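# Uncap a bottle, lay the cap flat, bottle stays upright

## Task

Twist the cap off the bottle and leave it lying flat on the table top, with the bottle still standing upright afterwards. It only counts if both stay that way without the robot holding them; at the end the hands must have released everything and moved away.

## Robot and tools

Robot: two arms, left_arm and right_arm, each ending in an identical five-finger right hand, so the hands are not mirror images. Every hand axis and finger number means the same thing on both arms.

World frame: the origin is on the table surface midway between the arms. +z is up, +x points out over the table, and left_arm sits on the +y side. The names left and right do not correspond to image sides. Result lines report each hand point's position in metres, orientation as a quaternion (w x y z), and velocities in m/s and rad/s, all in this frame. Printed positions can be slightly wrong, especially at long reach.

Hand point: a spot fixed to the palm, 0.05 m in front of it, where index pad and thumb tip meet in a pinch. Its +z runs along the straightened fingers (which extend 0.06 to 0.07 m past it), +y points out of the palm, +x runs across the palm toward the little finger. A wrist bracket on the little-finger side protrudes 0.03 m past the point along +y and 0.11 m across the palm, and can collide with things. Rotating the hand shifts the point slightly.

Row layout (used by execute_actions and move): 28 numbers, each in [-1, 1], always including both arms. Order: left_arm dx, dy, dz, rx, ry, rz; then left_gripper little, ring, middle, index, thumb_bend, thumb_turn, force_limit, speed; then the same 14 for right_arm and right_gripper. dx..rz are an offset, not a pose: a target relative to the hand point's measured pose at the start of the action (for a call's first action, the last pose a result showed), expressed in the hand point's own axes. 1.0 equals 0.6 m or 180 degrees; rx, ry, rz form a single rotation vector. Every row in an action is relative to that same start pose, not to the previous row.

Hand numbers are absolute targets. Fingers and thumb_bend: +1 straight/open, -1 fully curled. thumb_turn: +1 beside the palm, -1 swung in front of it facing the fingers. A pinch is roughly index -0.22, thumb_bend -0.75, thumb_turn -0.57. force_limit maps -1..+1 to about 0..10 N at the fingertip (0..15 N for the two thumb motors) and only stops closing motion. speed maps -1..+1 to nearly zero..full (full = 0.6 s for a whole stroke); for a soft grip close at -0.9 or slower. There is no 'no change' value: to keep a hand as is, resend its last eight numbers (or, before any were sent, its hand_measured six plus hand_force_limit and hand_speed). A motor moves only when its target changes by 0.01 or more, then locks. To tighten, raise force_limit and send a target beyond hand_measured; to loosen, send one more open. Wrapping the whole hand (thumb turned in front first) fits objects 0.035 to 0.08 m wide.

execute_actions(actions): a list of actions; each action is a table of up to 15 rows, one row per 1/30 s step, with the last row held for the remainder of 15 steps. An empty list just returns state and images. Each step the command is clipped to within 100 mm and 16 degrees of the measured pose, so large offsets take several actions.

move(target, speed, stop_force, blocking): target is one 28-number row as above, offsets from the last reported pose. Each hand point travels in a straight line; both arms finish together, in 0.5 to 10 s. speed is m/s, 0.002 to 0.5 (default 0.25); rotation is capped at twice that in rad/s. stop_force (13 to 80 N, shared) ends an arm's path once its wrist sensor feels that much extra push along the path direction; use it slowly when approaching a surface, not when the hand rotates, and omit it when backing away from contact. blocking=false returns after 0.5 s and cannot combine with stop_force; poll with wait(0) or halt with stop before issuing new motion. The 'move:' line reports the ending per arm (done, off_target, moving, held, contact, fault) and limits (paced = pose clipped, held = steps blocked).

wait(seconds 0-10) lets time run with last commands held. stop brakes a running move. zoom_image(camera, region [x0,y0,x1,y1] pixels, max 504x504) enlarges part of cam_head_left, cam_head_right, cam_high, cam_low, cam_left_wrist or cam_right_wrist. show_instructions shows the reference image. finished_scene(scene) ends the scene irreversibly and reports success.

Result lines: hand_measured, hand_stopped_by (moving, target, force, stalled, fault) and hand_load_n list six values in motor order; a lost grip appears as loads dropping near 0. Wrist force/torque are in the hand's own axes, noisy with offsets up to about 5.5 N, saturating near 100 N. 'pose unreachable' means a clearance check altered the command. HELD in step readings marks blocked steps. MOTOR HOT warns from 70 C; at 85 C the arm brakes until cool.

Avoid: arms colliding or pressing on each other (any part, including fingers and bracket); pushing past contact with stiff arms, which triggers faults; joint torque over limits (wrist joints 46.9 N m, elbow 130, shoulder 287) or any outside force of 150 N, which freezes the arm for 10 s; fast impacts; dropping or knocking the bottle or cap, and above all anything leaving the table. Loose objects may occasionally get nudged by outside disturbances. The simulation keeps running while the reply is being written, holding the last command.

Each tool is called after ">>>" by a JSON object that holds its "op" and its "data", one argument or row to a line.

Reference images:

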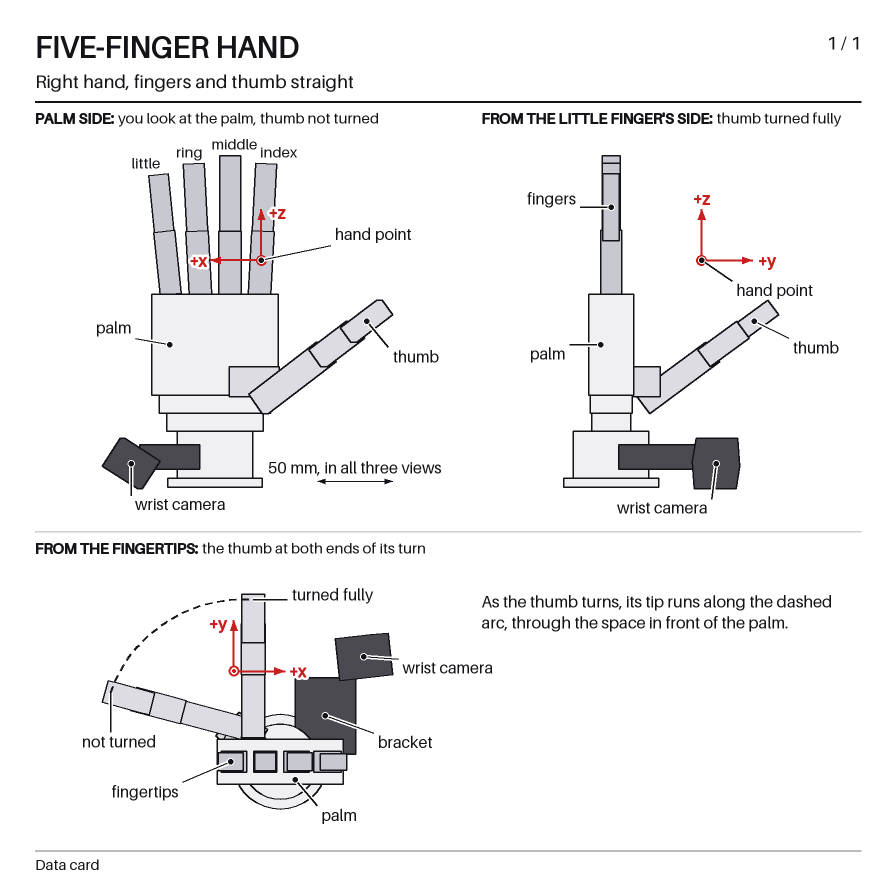

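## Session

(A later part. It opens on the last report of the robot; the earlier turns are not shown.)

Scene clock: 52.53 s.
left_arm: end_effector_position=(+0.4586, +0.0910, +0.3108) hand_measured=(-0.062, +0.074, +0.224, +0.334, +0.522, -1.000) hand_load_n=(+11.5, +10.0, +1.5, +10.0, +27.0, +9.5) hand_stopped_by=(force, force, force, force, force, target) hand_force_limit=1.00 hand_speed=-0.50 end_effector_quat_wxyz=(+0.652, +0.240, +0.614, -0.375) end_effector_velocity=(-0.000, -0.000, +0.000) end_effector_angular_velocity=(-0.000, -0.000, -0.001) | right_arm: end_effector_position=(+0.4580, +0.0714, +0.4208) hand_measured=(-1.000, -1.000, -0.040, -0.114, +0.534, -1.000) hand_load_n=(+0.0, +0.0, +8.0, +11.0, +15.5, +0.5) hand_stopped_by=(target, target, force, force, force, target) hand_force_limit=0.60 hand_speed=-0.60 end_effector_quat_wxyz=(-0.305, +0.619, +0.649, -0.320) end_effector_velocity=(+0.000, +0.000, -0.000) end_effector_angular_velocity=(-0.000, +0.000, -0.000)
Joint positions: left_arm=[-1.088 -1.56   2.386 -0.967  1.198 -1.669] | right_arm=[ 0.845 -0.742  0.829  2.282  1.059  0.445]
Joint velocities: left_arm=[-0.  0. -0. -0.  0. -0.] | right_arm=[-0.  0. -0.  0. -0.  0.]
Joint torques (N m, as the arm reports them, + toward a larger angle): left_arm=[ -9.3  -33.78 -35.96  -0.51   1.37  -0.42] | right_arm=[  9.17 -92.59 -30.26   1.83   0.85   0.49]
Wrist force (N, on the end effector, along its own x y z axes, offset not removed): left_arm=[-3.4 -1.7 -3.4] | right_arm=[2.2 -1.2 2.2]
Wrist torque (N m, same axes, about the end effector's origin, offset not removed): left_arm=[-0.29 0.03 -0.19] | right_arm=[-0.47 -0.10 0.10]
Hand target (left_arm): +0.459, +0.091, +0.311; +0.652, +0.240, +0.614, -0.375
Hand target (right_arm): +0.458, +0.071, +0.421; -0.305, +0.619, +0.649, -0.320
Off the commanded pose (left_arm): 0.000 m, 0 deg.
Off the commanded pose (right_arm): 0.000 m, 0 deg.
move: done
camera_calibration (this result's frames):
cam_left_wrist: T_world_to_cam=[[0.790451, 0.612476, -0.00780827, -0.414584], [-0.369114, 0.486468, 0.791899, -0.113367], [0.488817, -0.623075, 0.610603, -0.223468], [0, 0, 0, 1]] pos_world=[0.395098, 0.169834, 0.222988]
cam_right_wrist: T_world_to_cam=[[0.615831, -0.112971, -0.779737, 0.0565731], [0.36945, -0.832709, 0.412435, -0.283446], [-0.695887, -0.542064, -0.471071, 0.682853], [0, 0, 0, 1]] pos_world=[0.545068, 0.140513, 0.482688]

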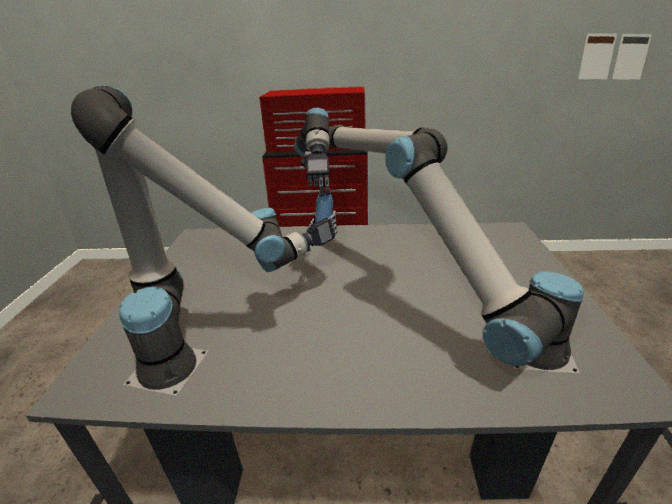

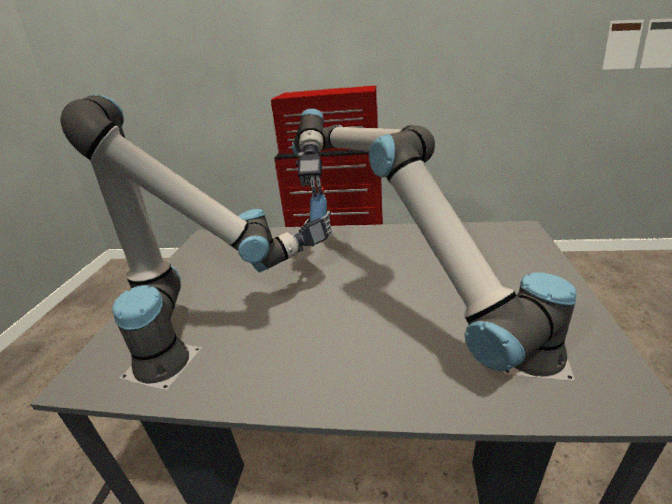

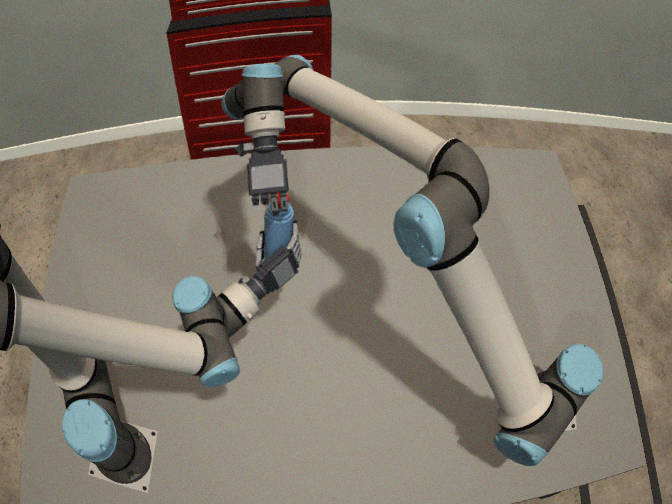

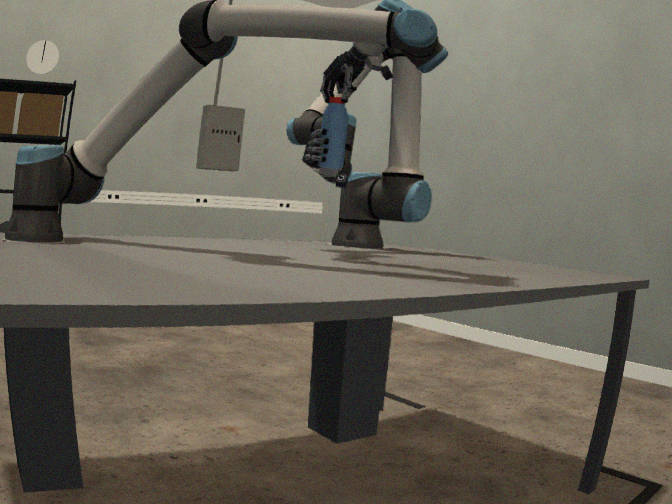

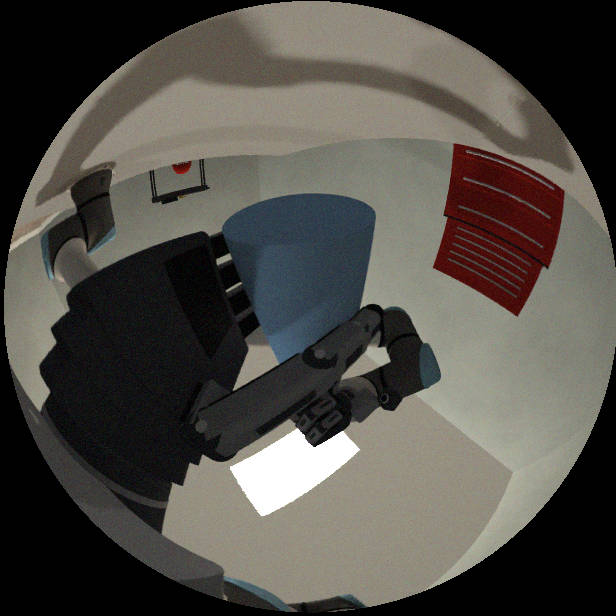

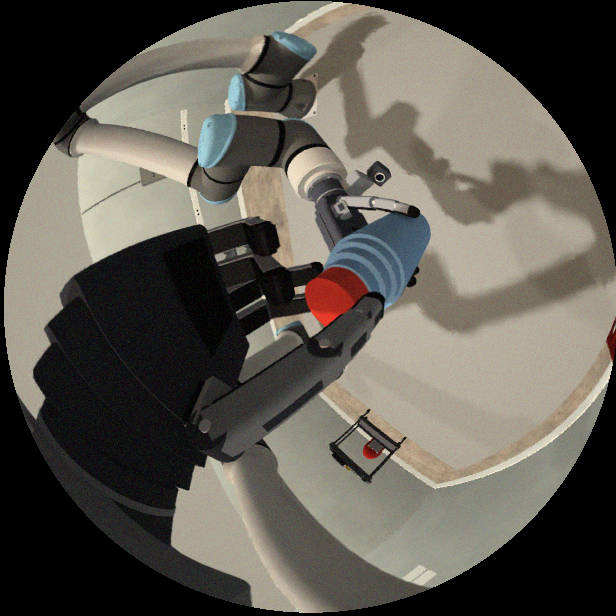

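>>> {"op": "move", "data": {
  "target": [0,0,0,0,0,0,-0.97,-1,-0.97,-0.97,-0.97,-1,1,-0.5, 0,0,0,0,-0.2,-0.15,-1,-1,-1,-1,-1,-1,0.6,-0.6],
  "speed": 0.15
}}

>>> {"op": "zoom_image", "data": {
  "camera": "cam_low",
  "region": [230,0,450,200]
}}

Scene clock: 55.80 s.
left_arm: end_effector_position=(+0.4586, +0.0910, +0.3108) hand_measured=(-0.062, +0.074, +0.224, +0.334, +0.522, -1.000) hand_load_n=(+21.0, +9.0, +0.0, +0.5, +26.0, +4.5) hand_stopped_by=(force, force, force, force, force, target) hand_force_limit=1.00 hand_speed=-0.50 end_effector_quat_wxyz=(+0.652, +0.240, +0.614, -0.375) end_effector_velocity=(-0.000, -0.000, +0.001) end_effector_angular_velocity=(-0.002, -0.001, -0.001) | right_arm: end_effector_position=(+0.4580, +0.0714, +0.4208) hand_measured=(-1.000, -1.000, -0.042, -0.114, +0.534, -1.000) hand_load_n=(+0.0, +0.0, +0.0, +17.5, +11.5, +6.0) hand_stopped_by=(target, target, force, force, force, target) hand_force_limit=0.60 hand_speed=-0.60 end_effector_quat_wxyz=(-0.157, +0.326, +0.835, -0.415) end_effector_velocity=(-0.000, -0.000, +0.002) end_effector_angular_velocity=(+0.001, -0.001, +0.017)
Joint positions: left_arm=[-1.088 -1.56   2.386 -0.967  1.198 -1.669] | right_arm=[ 0.986 -0.652  0.683  2.46   1.557  0.02 ]
Joint velocities: left_arm=[-0.    -0.002 -0.    -0.     0.    -0.   ] | right_arm=[ 0.003 -0.002 -0.     0.001  0.012 -0.009]
Joint torques (N m, as the arm reports them, + toward a larger angle): left_arm=[ -8.46 -35.23 -36.55  -0.94   1.13  -0.04] | right_arm=[ 26.58 -93.85 -48.39   6.68   1.86  -4.26]
Wrist force (N, on the end effector, along its own x y z axes, offset not removed): left_arm=[-2.5 4.0 -10.2] | right_arm=[-5.5 0.3 6.8]
Wrist torque (N m, same axes, about the end effector's origin, offset not removed): left_arm=[0.22 -0.93 -0.28] | right_arm=[-0.06 -0.02 0.28]
Hand target (left_arm): +0.459, +0.091, +0.311; +0.652, +0.240, +0.614, -0.375
Hand target (right_arm): +0.458, +0.071, +0.421; -0.157, +0.325, +0.835, -0.415
Off the commanded pose (left_arm): 0.000 m, 0 deg.
Off the commanded pose (right_arm): 0.000 m, 0 deg.
move: done
camera_calibration (this result's frames):
cam_left_wrist: T_world_to_cam=[[0.790451, 0.612475, -0.00780827, -0.414584], [-0.369114, 0.486468, 0.791899, -0.113367], [0.488817, -0.623075, 0.610602, -0.223468], [0, 0, 0, 1]] pos_world=[0.395098, 0.169834, 0.222988]
cam_right_wrist: T_world_to_cam=[[0.519137, 0.348922, -0.780224, 0.0680783], [0.847731, -0.32647, 0.418055, -0.540968], [-0.108851, -0.878448, -0.465274, 0.435584], [0, 0, 0, 1]] pos_world=[0.470667, 0.182274, 0.481936]

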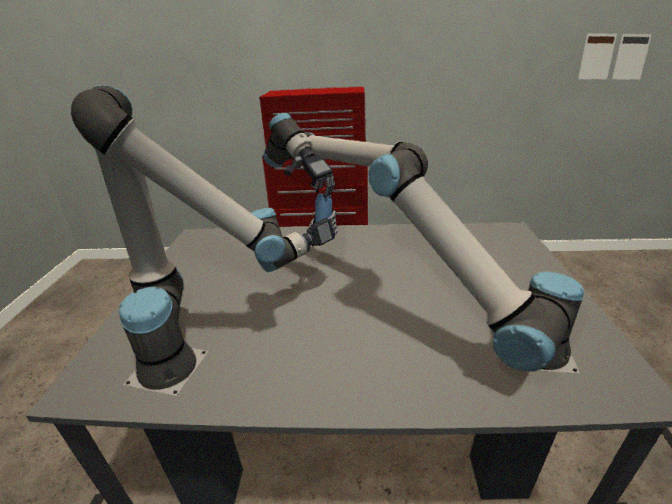

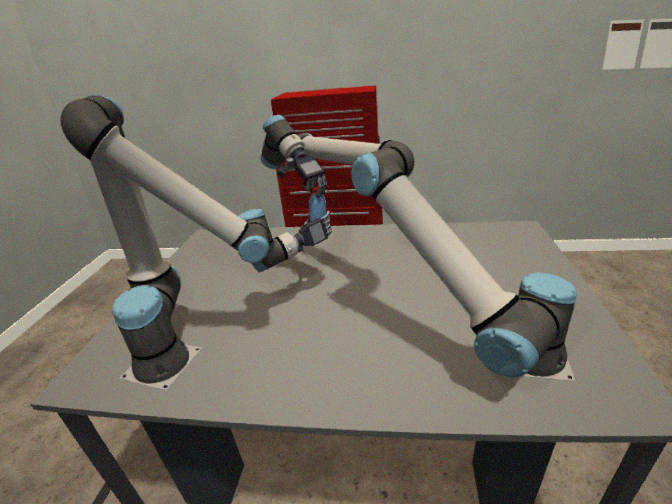

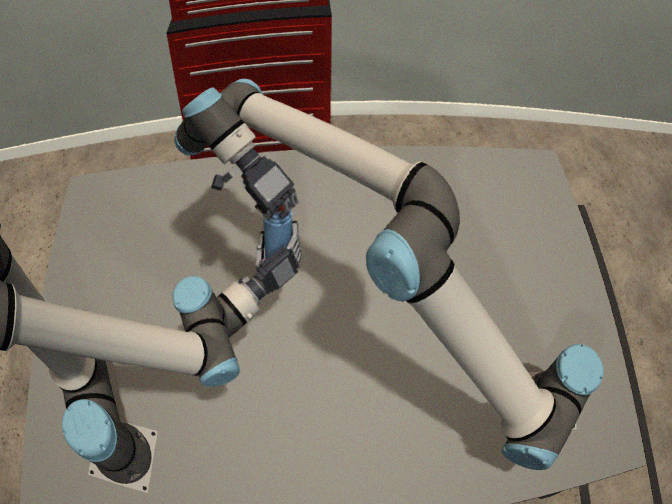

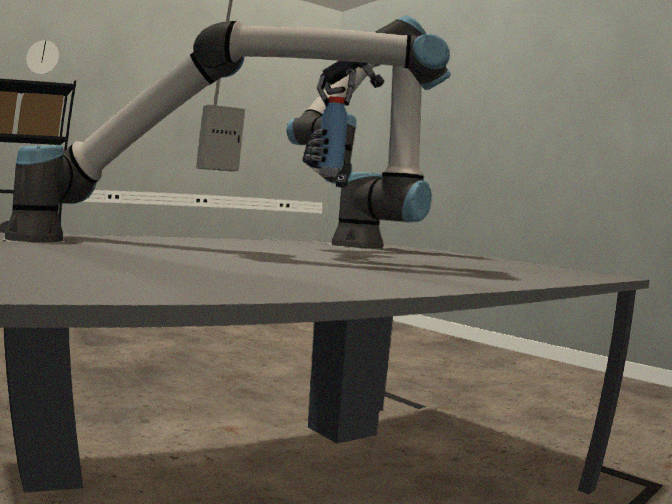

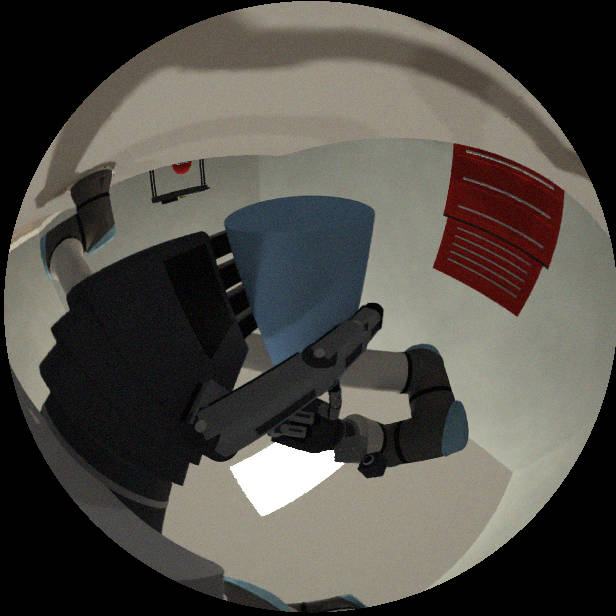

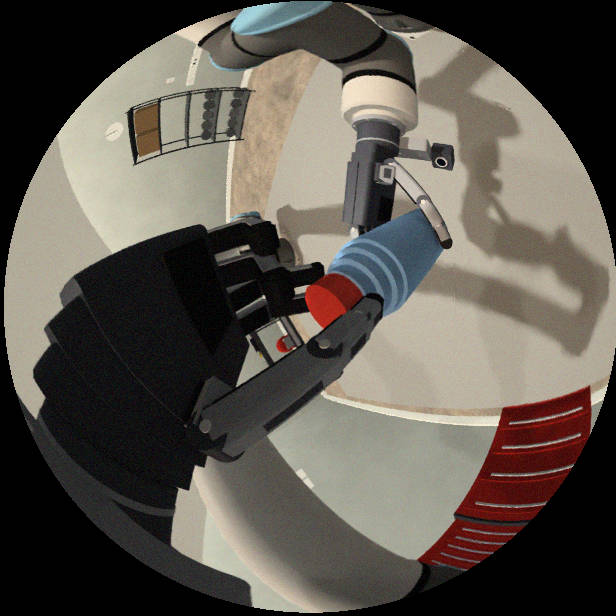

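Region (230, 0, 450, 200) of cam_low's 672x504 image, scaled by 2.291, with more detail than that image has; it fills the top 458 rows of this view, and the rest is white.

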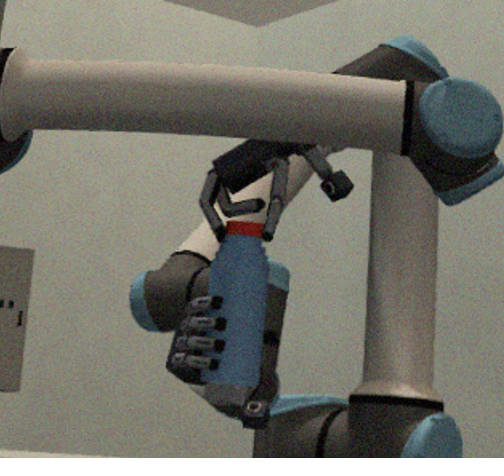

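>>> {"op": "move", "data": {
  "target": [0,0,0,0,0,0,-0.97,-1,-0.97,-0.97,-0.97,-1,1,-0.5, 0,0,0,0,0,0,-1,-1,0.6,0.6,1,-1,0.6,0.3]
}}

>>> {"op": "move", "data": {
  "target": [0,0,0,0,0,0,-0.97,-1,-0.97,-0.97,-0.97,-1,1,-0.5, 0,0,0,0,0.6,0.45,-1,-1,0.6,0.6,1,-1,0.6,0.3],
  "speed": 0.3
}}

>>> {"op": "zoom_image", "data": {
  "camera": "cam_low",
  "region": [230,0,450,200]
}}

>>> {"op": "zoom_image", "data": {
  "camera": "cam_head_left",
  "region": [250,100,410,260]
}}

Scene clock: 56.77 s.
left_arm: end_effector_position=(+0.4586, +0.0910, +0.3108) hand_measured=(-0.062, +0.074, +0.224, +0.334, +0.522, -1.000) hand_load_n=(+16.0, +8.0, +0.0, +6.0, +23.0, +12.5) hand_stopped_by=(force, force, force, force, force, target) hand_force_limit=1.00 hand_speed=-0.50 end_effector_quat_wxyz=(+0.652, +0.240, +0.614, -0.375) end_effector_velocity=(+0.000, -0.000, +0.000) end_effector_angular_velocity=(-0.001, -0.000, -0.000) | right_arm: end_effector_position=(+0.4579, +0.0714, +0.4208) hand_measured=(-1.000, -1.000, +0.600, +0.600, +1.000, -1.000) hand_load_n=(+0.0, +0.0, +0.0, +0.0, +0.0, +0.0) hand_stopped_by=(target, target, target, target, target, target) hand_force_limit=0.60 hand_speed=0.30 end_effector_quat_wxyz=(-0.157, +0.326, +0.835, -0.415) end_effector_velocity=(+0.000, -0.000, +0.000) end_effector_angular_velocity=(-0.001, +0.001, -0.001)
Joint positions: left_arm=[-1.088 -1.56   2.386 -0.967  1.198 -1.669] | right_arm=[ 0.987 -0.652  0.683  2.46   1.557  0.02 ]
Joint velocities: left_arm=[-0.     0.001 -0.    -0.001 -0.     0.   ] | right_arm=[-0.001  0.    -0.     0.001 -0.001  0.   ]
Joint torques (N m, as the arm reports them, + toward a larger angle): left_arm=[ -8.4  -35.56 -36.74  -0.63   1.14  -0.17] | right_arm=[ -15.85 -107.48  -39.15    5.27   -3.83    3.53]
Wrist force (N, on the end effector, along its own x y z axes, offset not removed): left_arm=[-0.8 0.5 -4.9] | right_arm=[-2.6 -1.8 -4.7]
Wrist torque (N m, same axes, about the end effector's origin, offset not removed): left_arm=[0.14 0.39 -0.03] | right_arm=[-0.02 0.60 -0.18]
Hand target (left_arm): +0.459, +0.091, +0.311; +0.652, +0.240, +0.614, -0.375
Hand target (right_arm): +0.458, +0.071, +0.421; -0.157, +0.326, +0.835, -0.415
Off the commanded pose (left_arm): 0.000 m, 0 deg.
Off the commanded pose (right_arm): 0.000 m, 0 deg.
move: done
camera_calibration (this result's frames):
cam_left_wrist: T_world_to_cam=[[0.790451, 0.612475, -0.00780822, -0.414584], [-0.369114, 0.486468, 0.791899, -0.113367], [0.488817, -0.623075, 0.610602, -0.223468], [0, 0, 0, 1]] pos_world=[0.395098, 0.169834, 0.222988]
cam_right_wrist: T_world_to_cam=[[0.519078, 0.349015, -0.780222, 0.0681144], [0.847789, -0.326308, 0.418064, -0.540956], [-0.108682, -0.878471, -0.46527, 0.435527], [0, 0, 0, 1]] pos_world=[0.470594, 0.182307, 0.481936]

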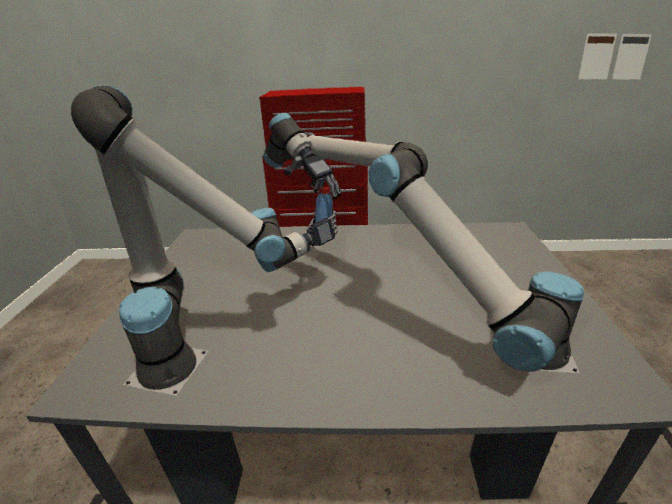

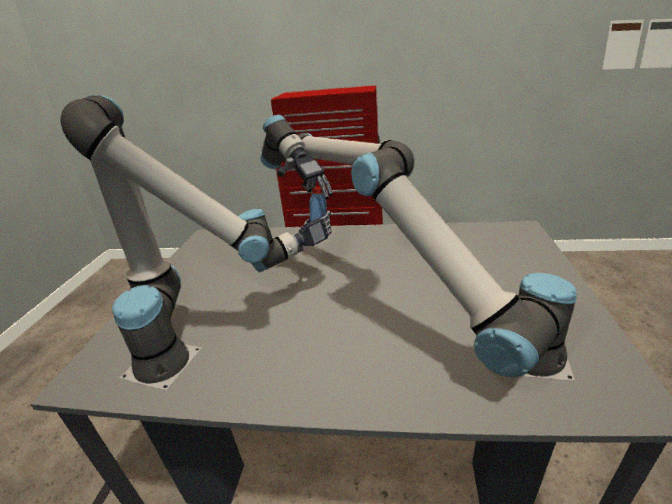

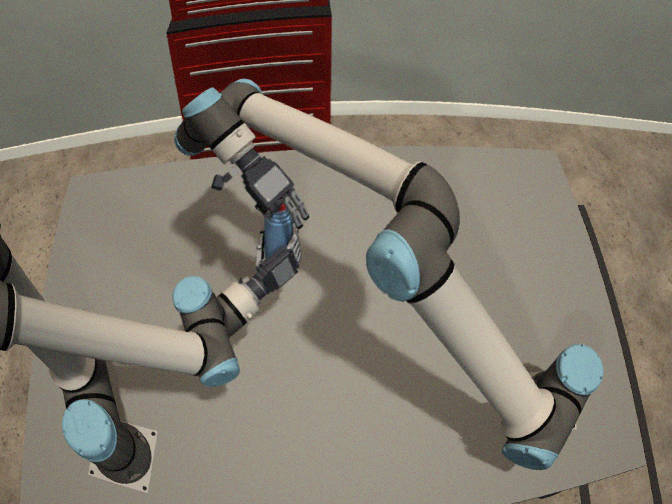

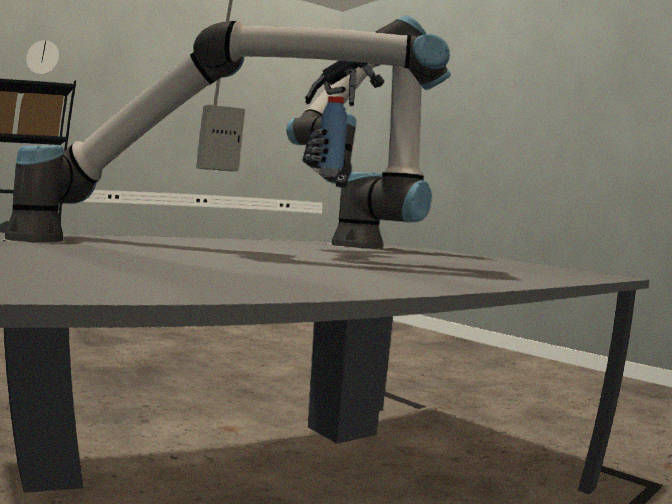

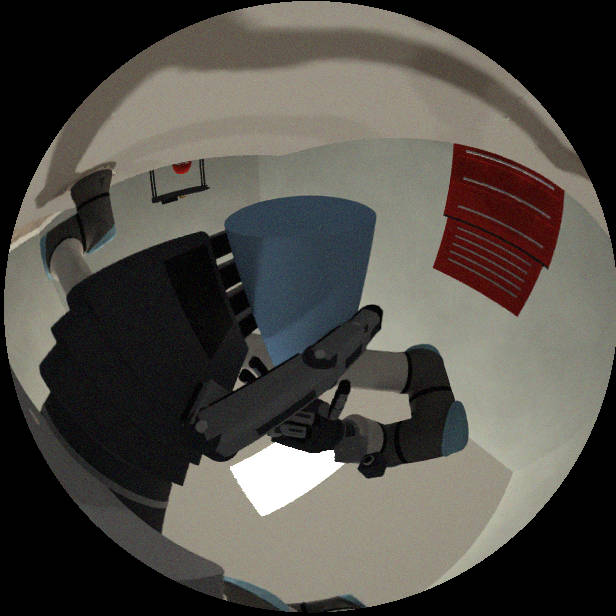

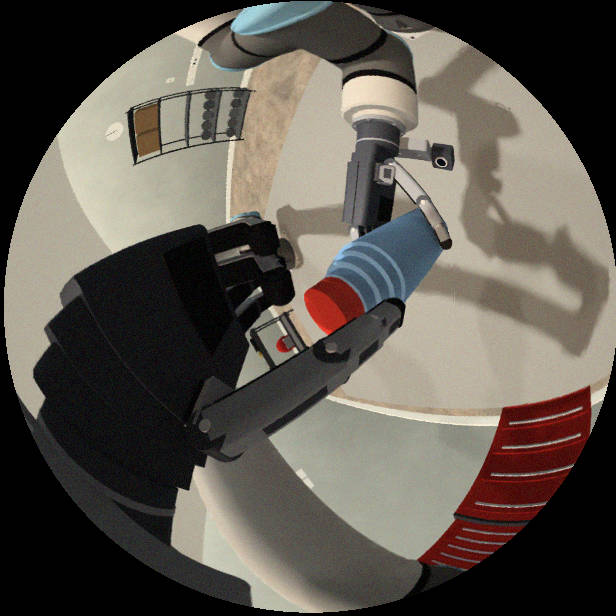

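Scene clock: 61.33 s.
left_arm: end_effector_position=(+0.4586, +0.0910, +0.3108) hand_measured=(-0.062, +0.074, +0.224, +0.334, +0.522, -1.000) hand_load_n=(+16.0, +8.0, +0.0, +6.0, +23.0, +12.5) hand_stopped_by=(force, force, force, force, force, target) hand_force_limit=1.00 hand_speed=-0.50 end_effector_quat_wxyz=(+0.652, +0.240, +0.614, -0.375) end_effector_velocity=(+0.000, -0.000, +0.000) end_effector_angular_velocity=(-0.000, -0.000, +0.000) | right_arm: end_effector_position=(+0.4580, +0.0715, +0.4208) hand_measured=(-1.000, -1.000, +0.600, +0.600, +1.000, -1.000) hand_load_n=(+0.0, +0.0, +0.0, +0.0, +0.0, +0.0) hand_stopped_by=(target, target, target, target, target, target) hand_force_limit=0.60 hand_speed=0.30 end_effector_quat_wxyz=(-0.447, +0.894, +0.023, -0.006) end_effector_velocity=(-0.000, -0.000, -0.000) end_effector_angular_velocity=(+0.001, -0.003, -0.016)
Joint positions: left_arm=[-1.088 -1.56   2.386 -0.967  1.198 -1.669] | right_arm=[ 0.738 -1.225  1.327  0.848  0.829  2.373]
Joint velocities: left_arm=[ 0.  0. -0. -0.  0. -0.] | right_arm=[ 0.002 -0.007  0.008 -0.016  0.011  0.019]
Joint torques (N m, as the arm reports them, + toward a larger angle): left_arm=[ -9.44 -35.23 -36.82  -0.7    1.12  -0.09] | right_arm=[ 18.71 -78.78 -27.1   -0.73   1.99   3.03]
Wrist force (N, on the end effector, along its own x y z axes, offset not removed): left_arm=[1.8 2.1 -2.7] | right_arm=[-2.7 -1.5 -1.4]
Wrist torque (N m, same axes, about the end effector's origin, offset not removed): left_arm=[0.25 -0.08 0.22] | right_arm=[-0.58 0.70 0.01]
Hand target (left_arm): +0.459, +0.091, +0.311; +0.652, +0.240, +0.614, -0.375
Hand target (right_arm): +0.458, +0.071, +0.421; -0.447, +0.894, +0.023, -0.006
Off the commanded pose (left_arm): 0.000 m, 0 deg.
Off the commanded pose (right_arm): 0.000 m, 0 deg.
move: done
camera_calibration (this result's frames):
cam_left_wrist: T_world_to_cam=[[0.790451, 0.612475, -0.0078081, -0.414584], [-0.369114, 0.486468, 0.791899, -0.113367], [0.488817, -0.623075, 0.610603, -0.223468], [0, 0, 0, 1]] pos_world=[0.395098, 0.169834, 0.222988]
cam_right_wrist: T_world_to_cam=[[-0.105888, -0.60694, -0.787662, 0.425811], [-0.836197, -0.374305, 0.400836, 0.240848], [-0.538109, 0.701085, -0.467887, 0.520461], [0, 0, 0, 1]] pos_world=[0.526549, -0.0162945, 0.482372]

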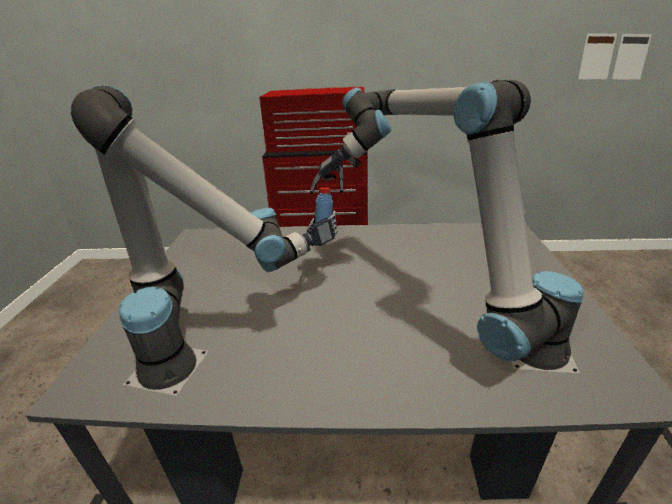

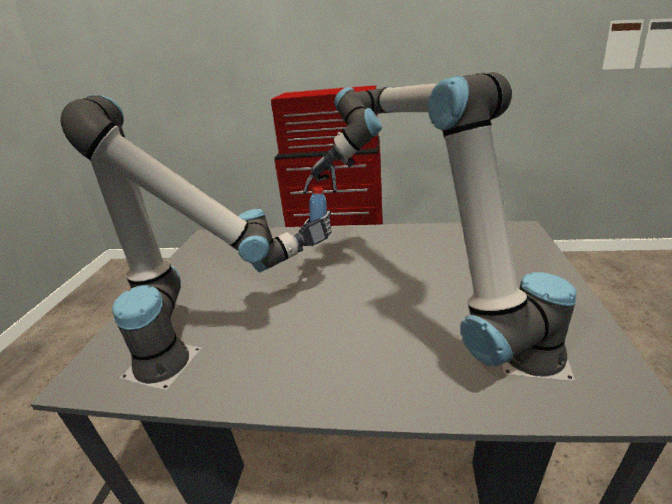

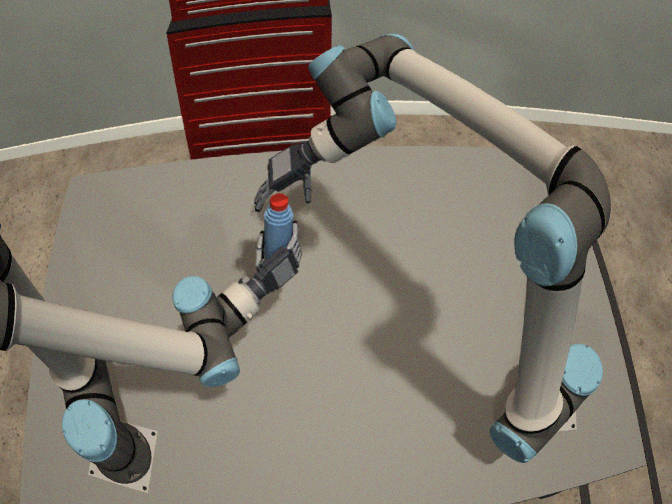

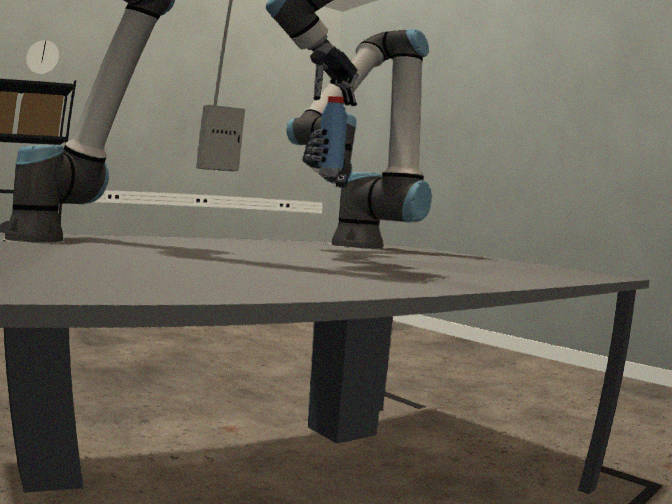

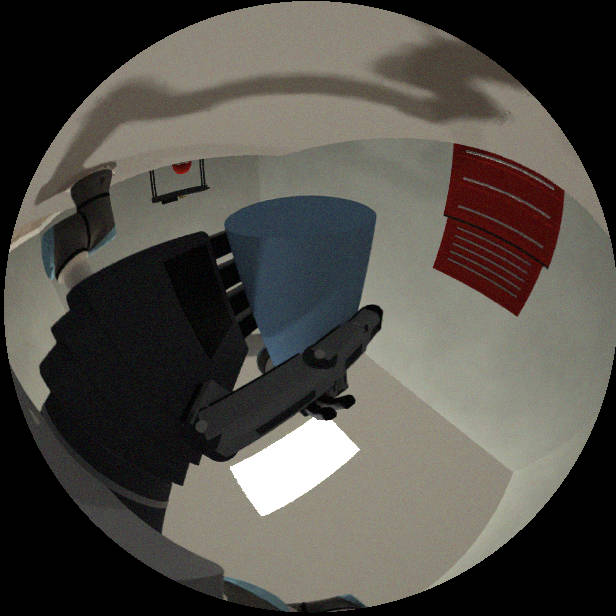

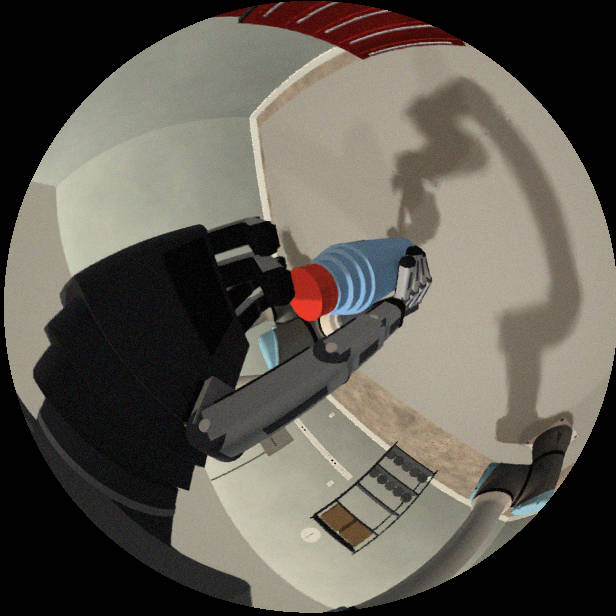

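Region (230, 0, 450, 200) of cam_low's 672x504 image, scaled by 2.291, with more detail than that image has; it fills the top 458 rows of this view, and the rest is white.

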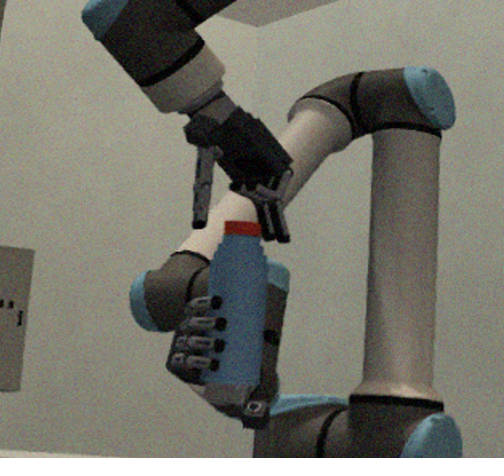

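Region (250, 100, 410, 260) of cam_head_left's 672x504 image, scaled by 3.150, with more detail than that image has.

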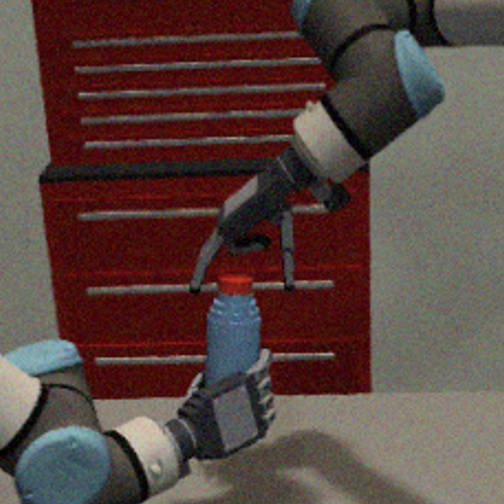

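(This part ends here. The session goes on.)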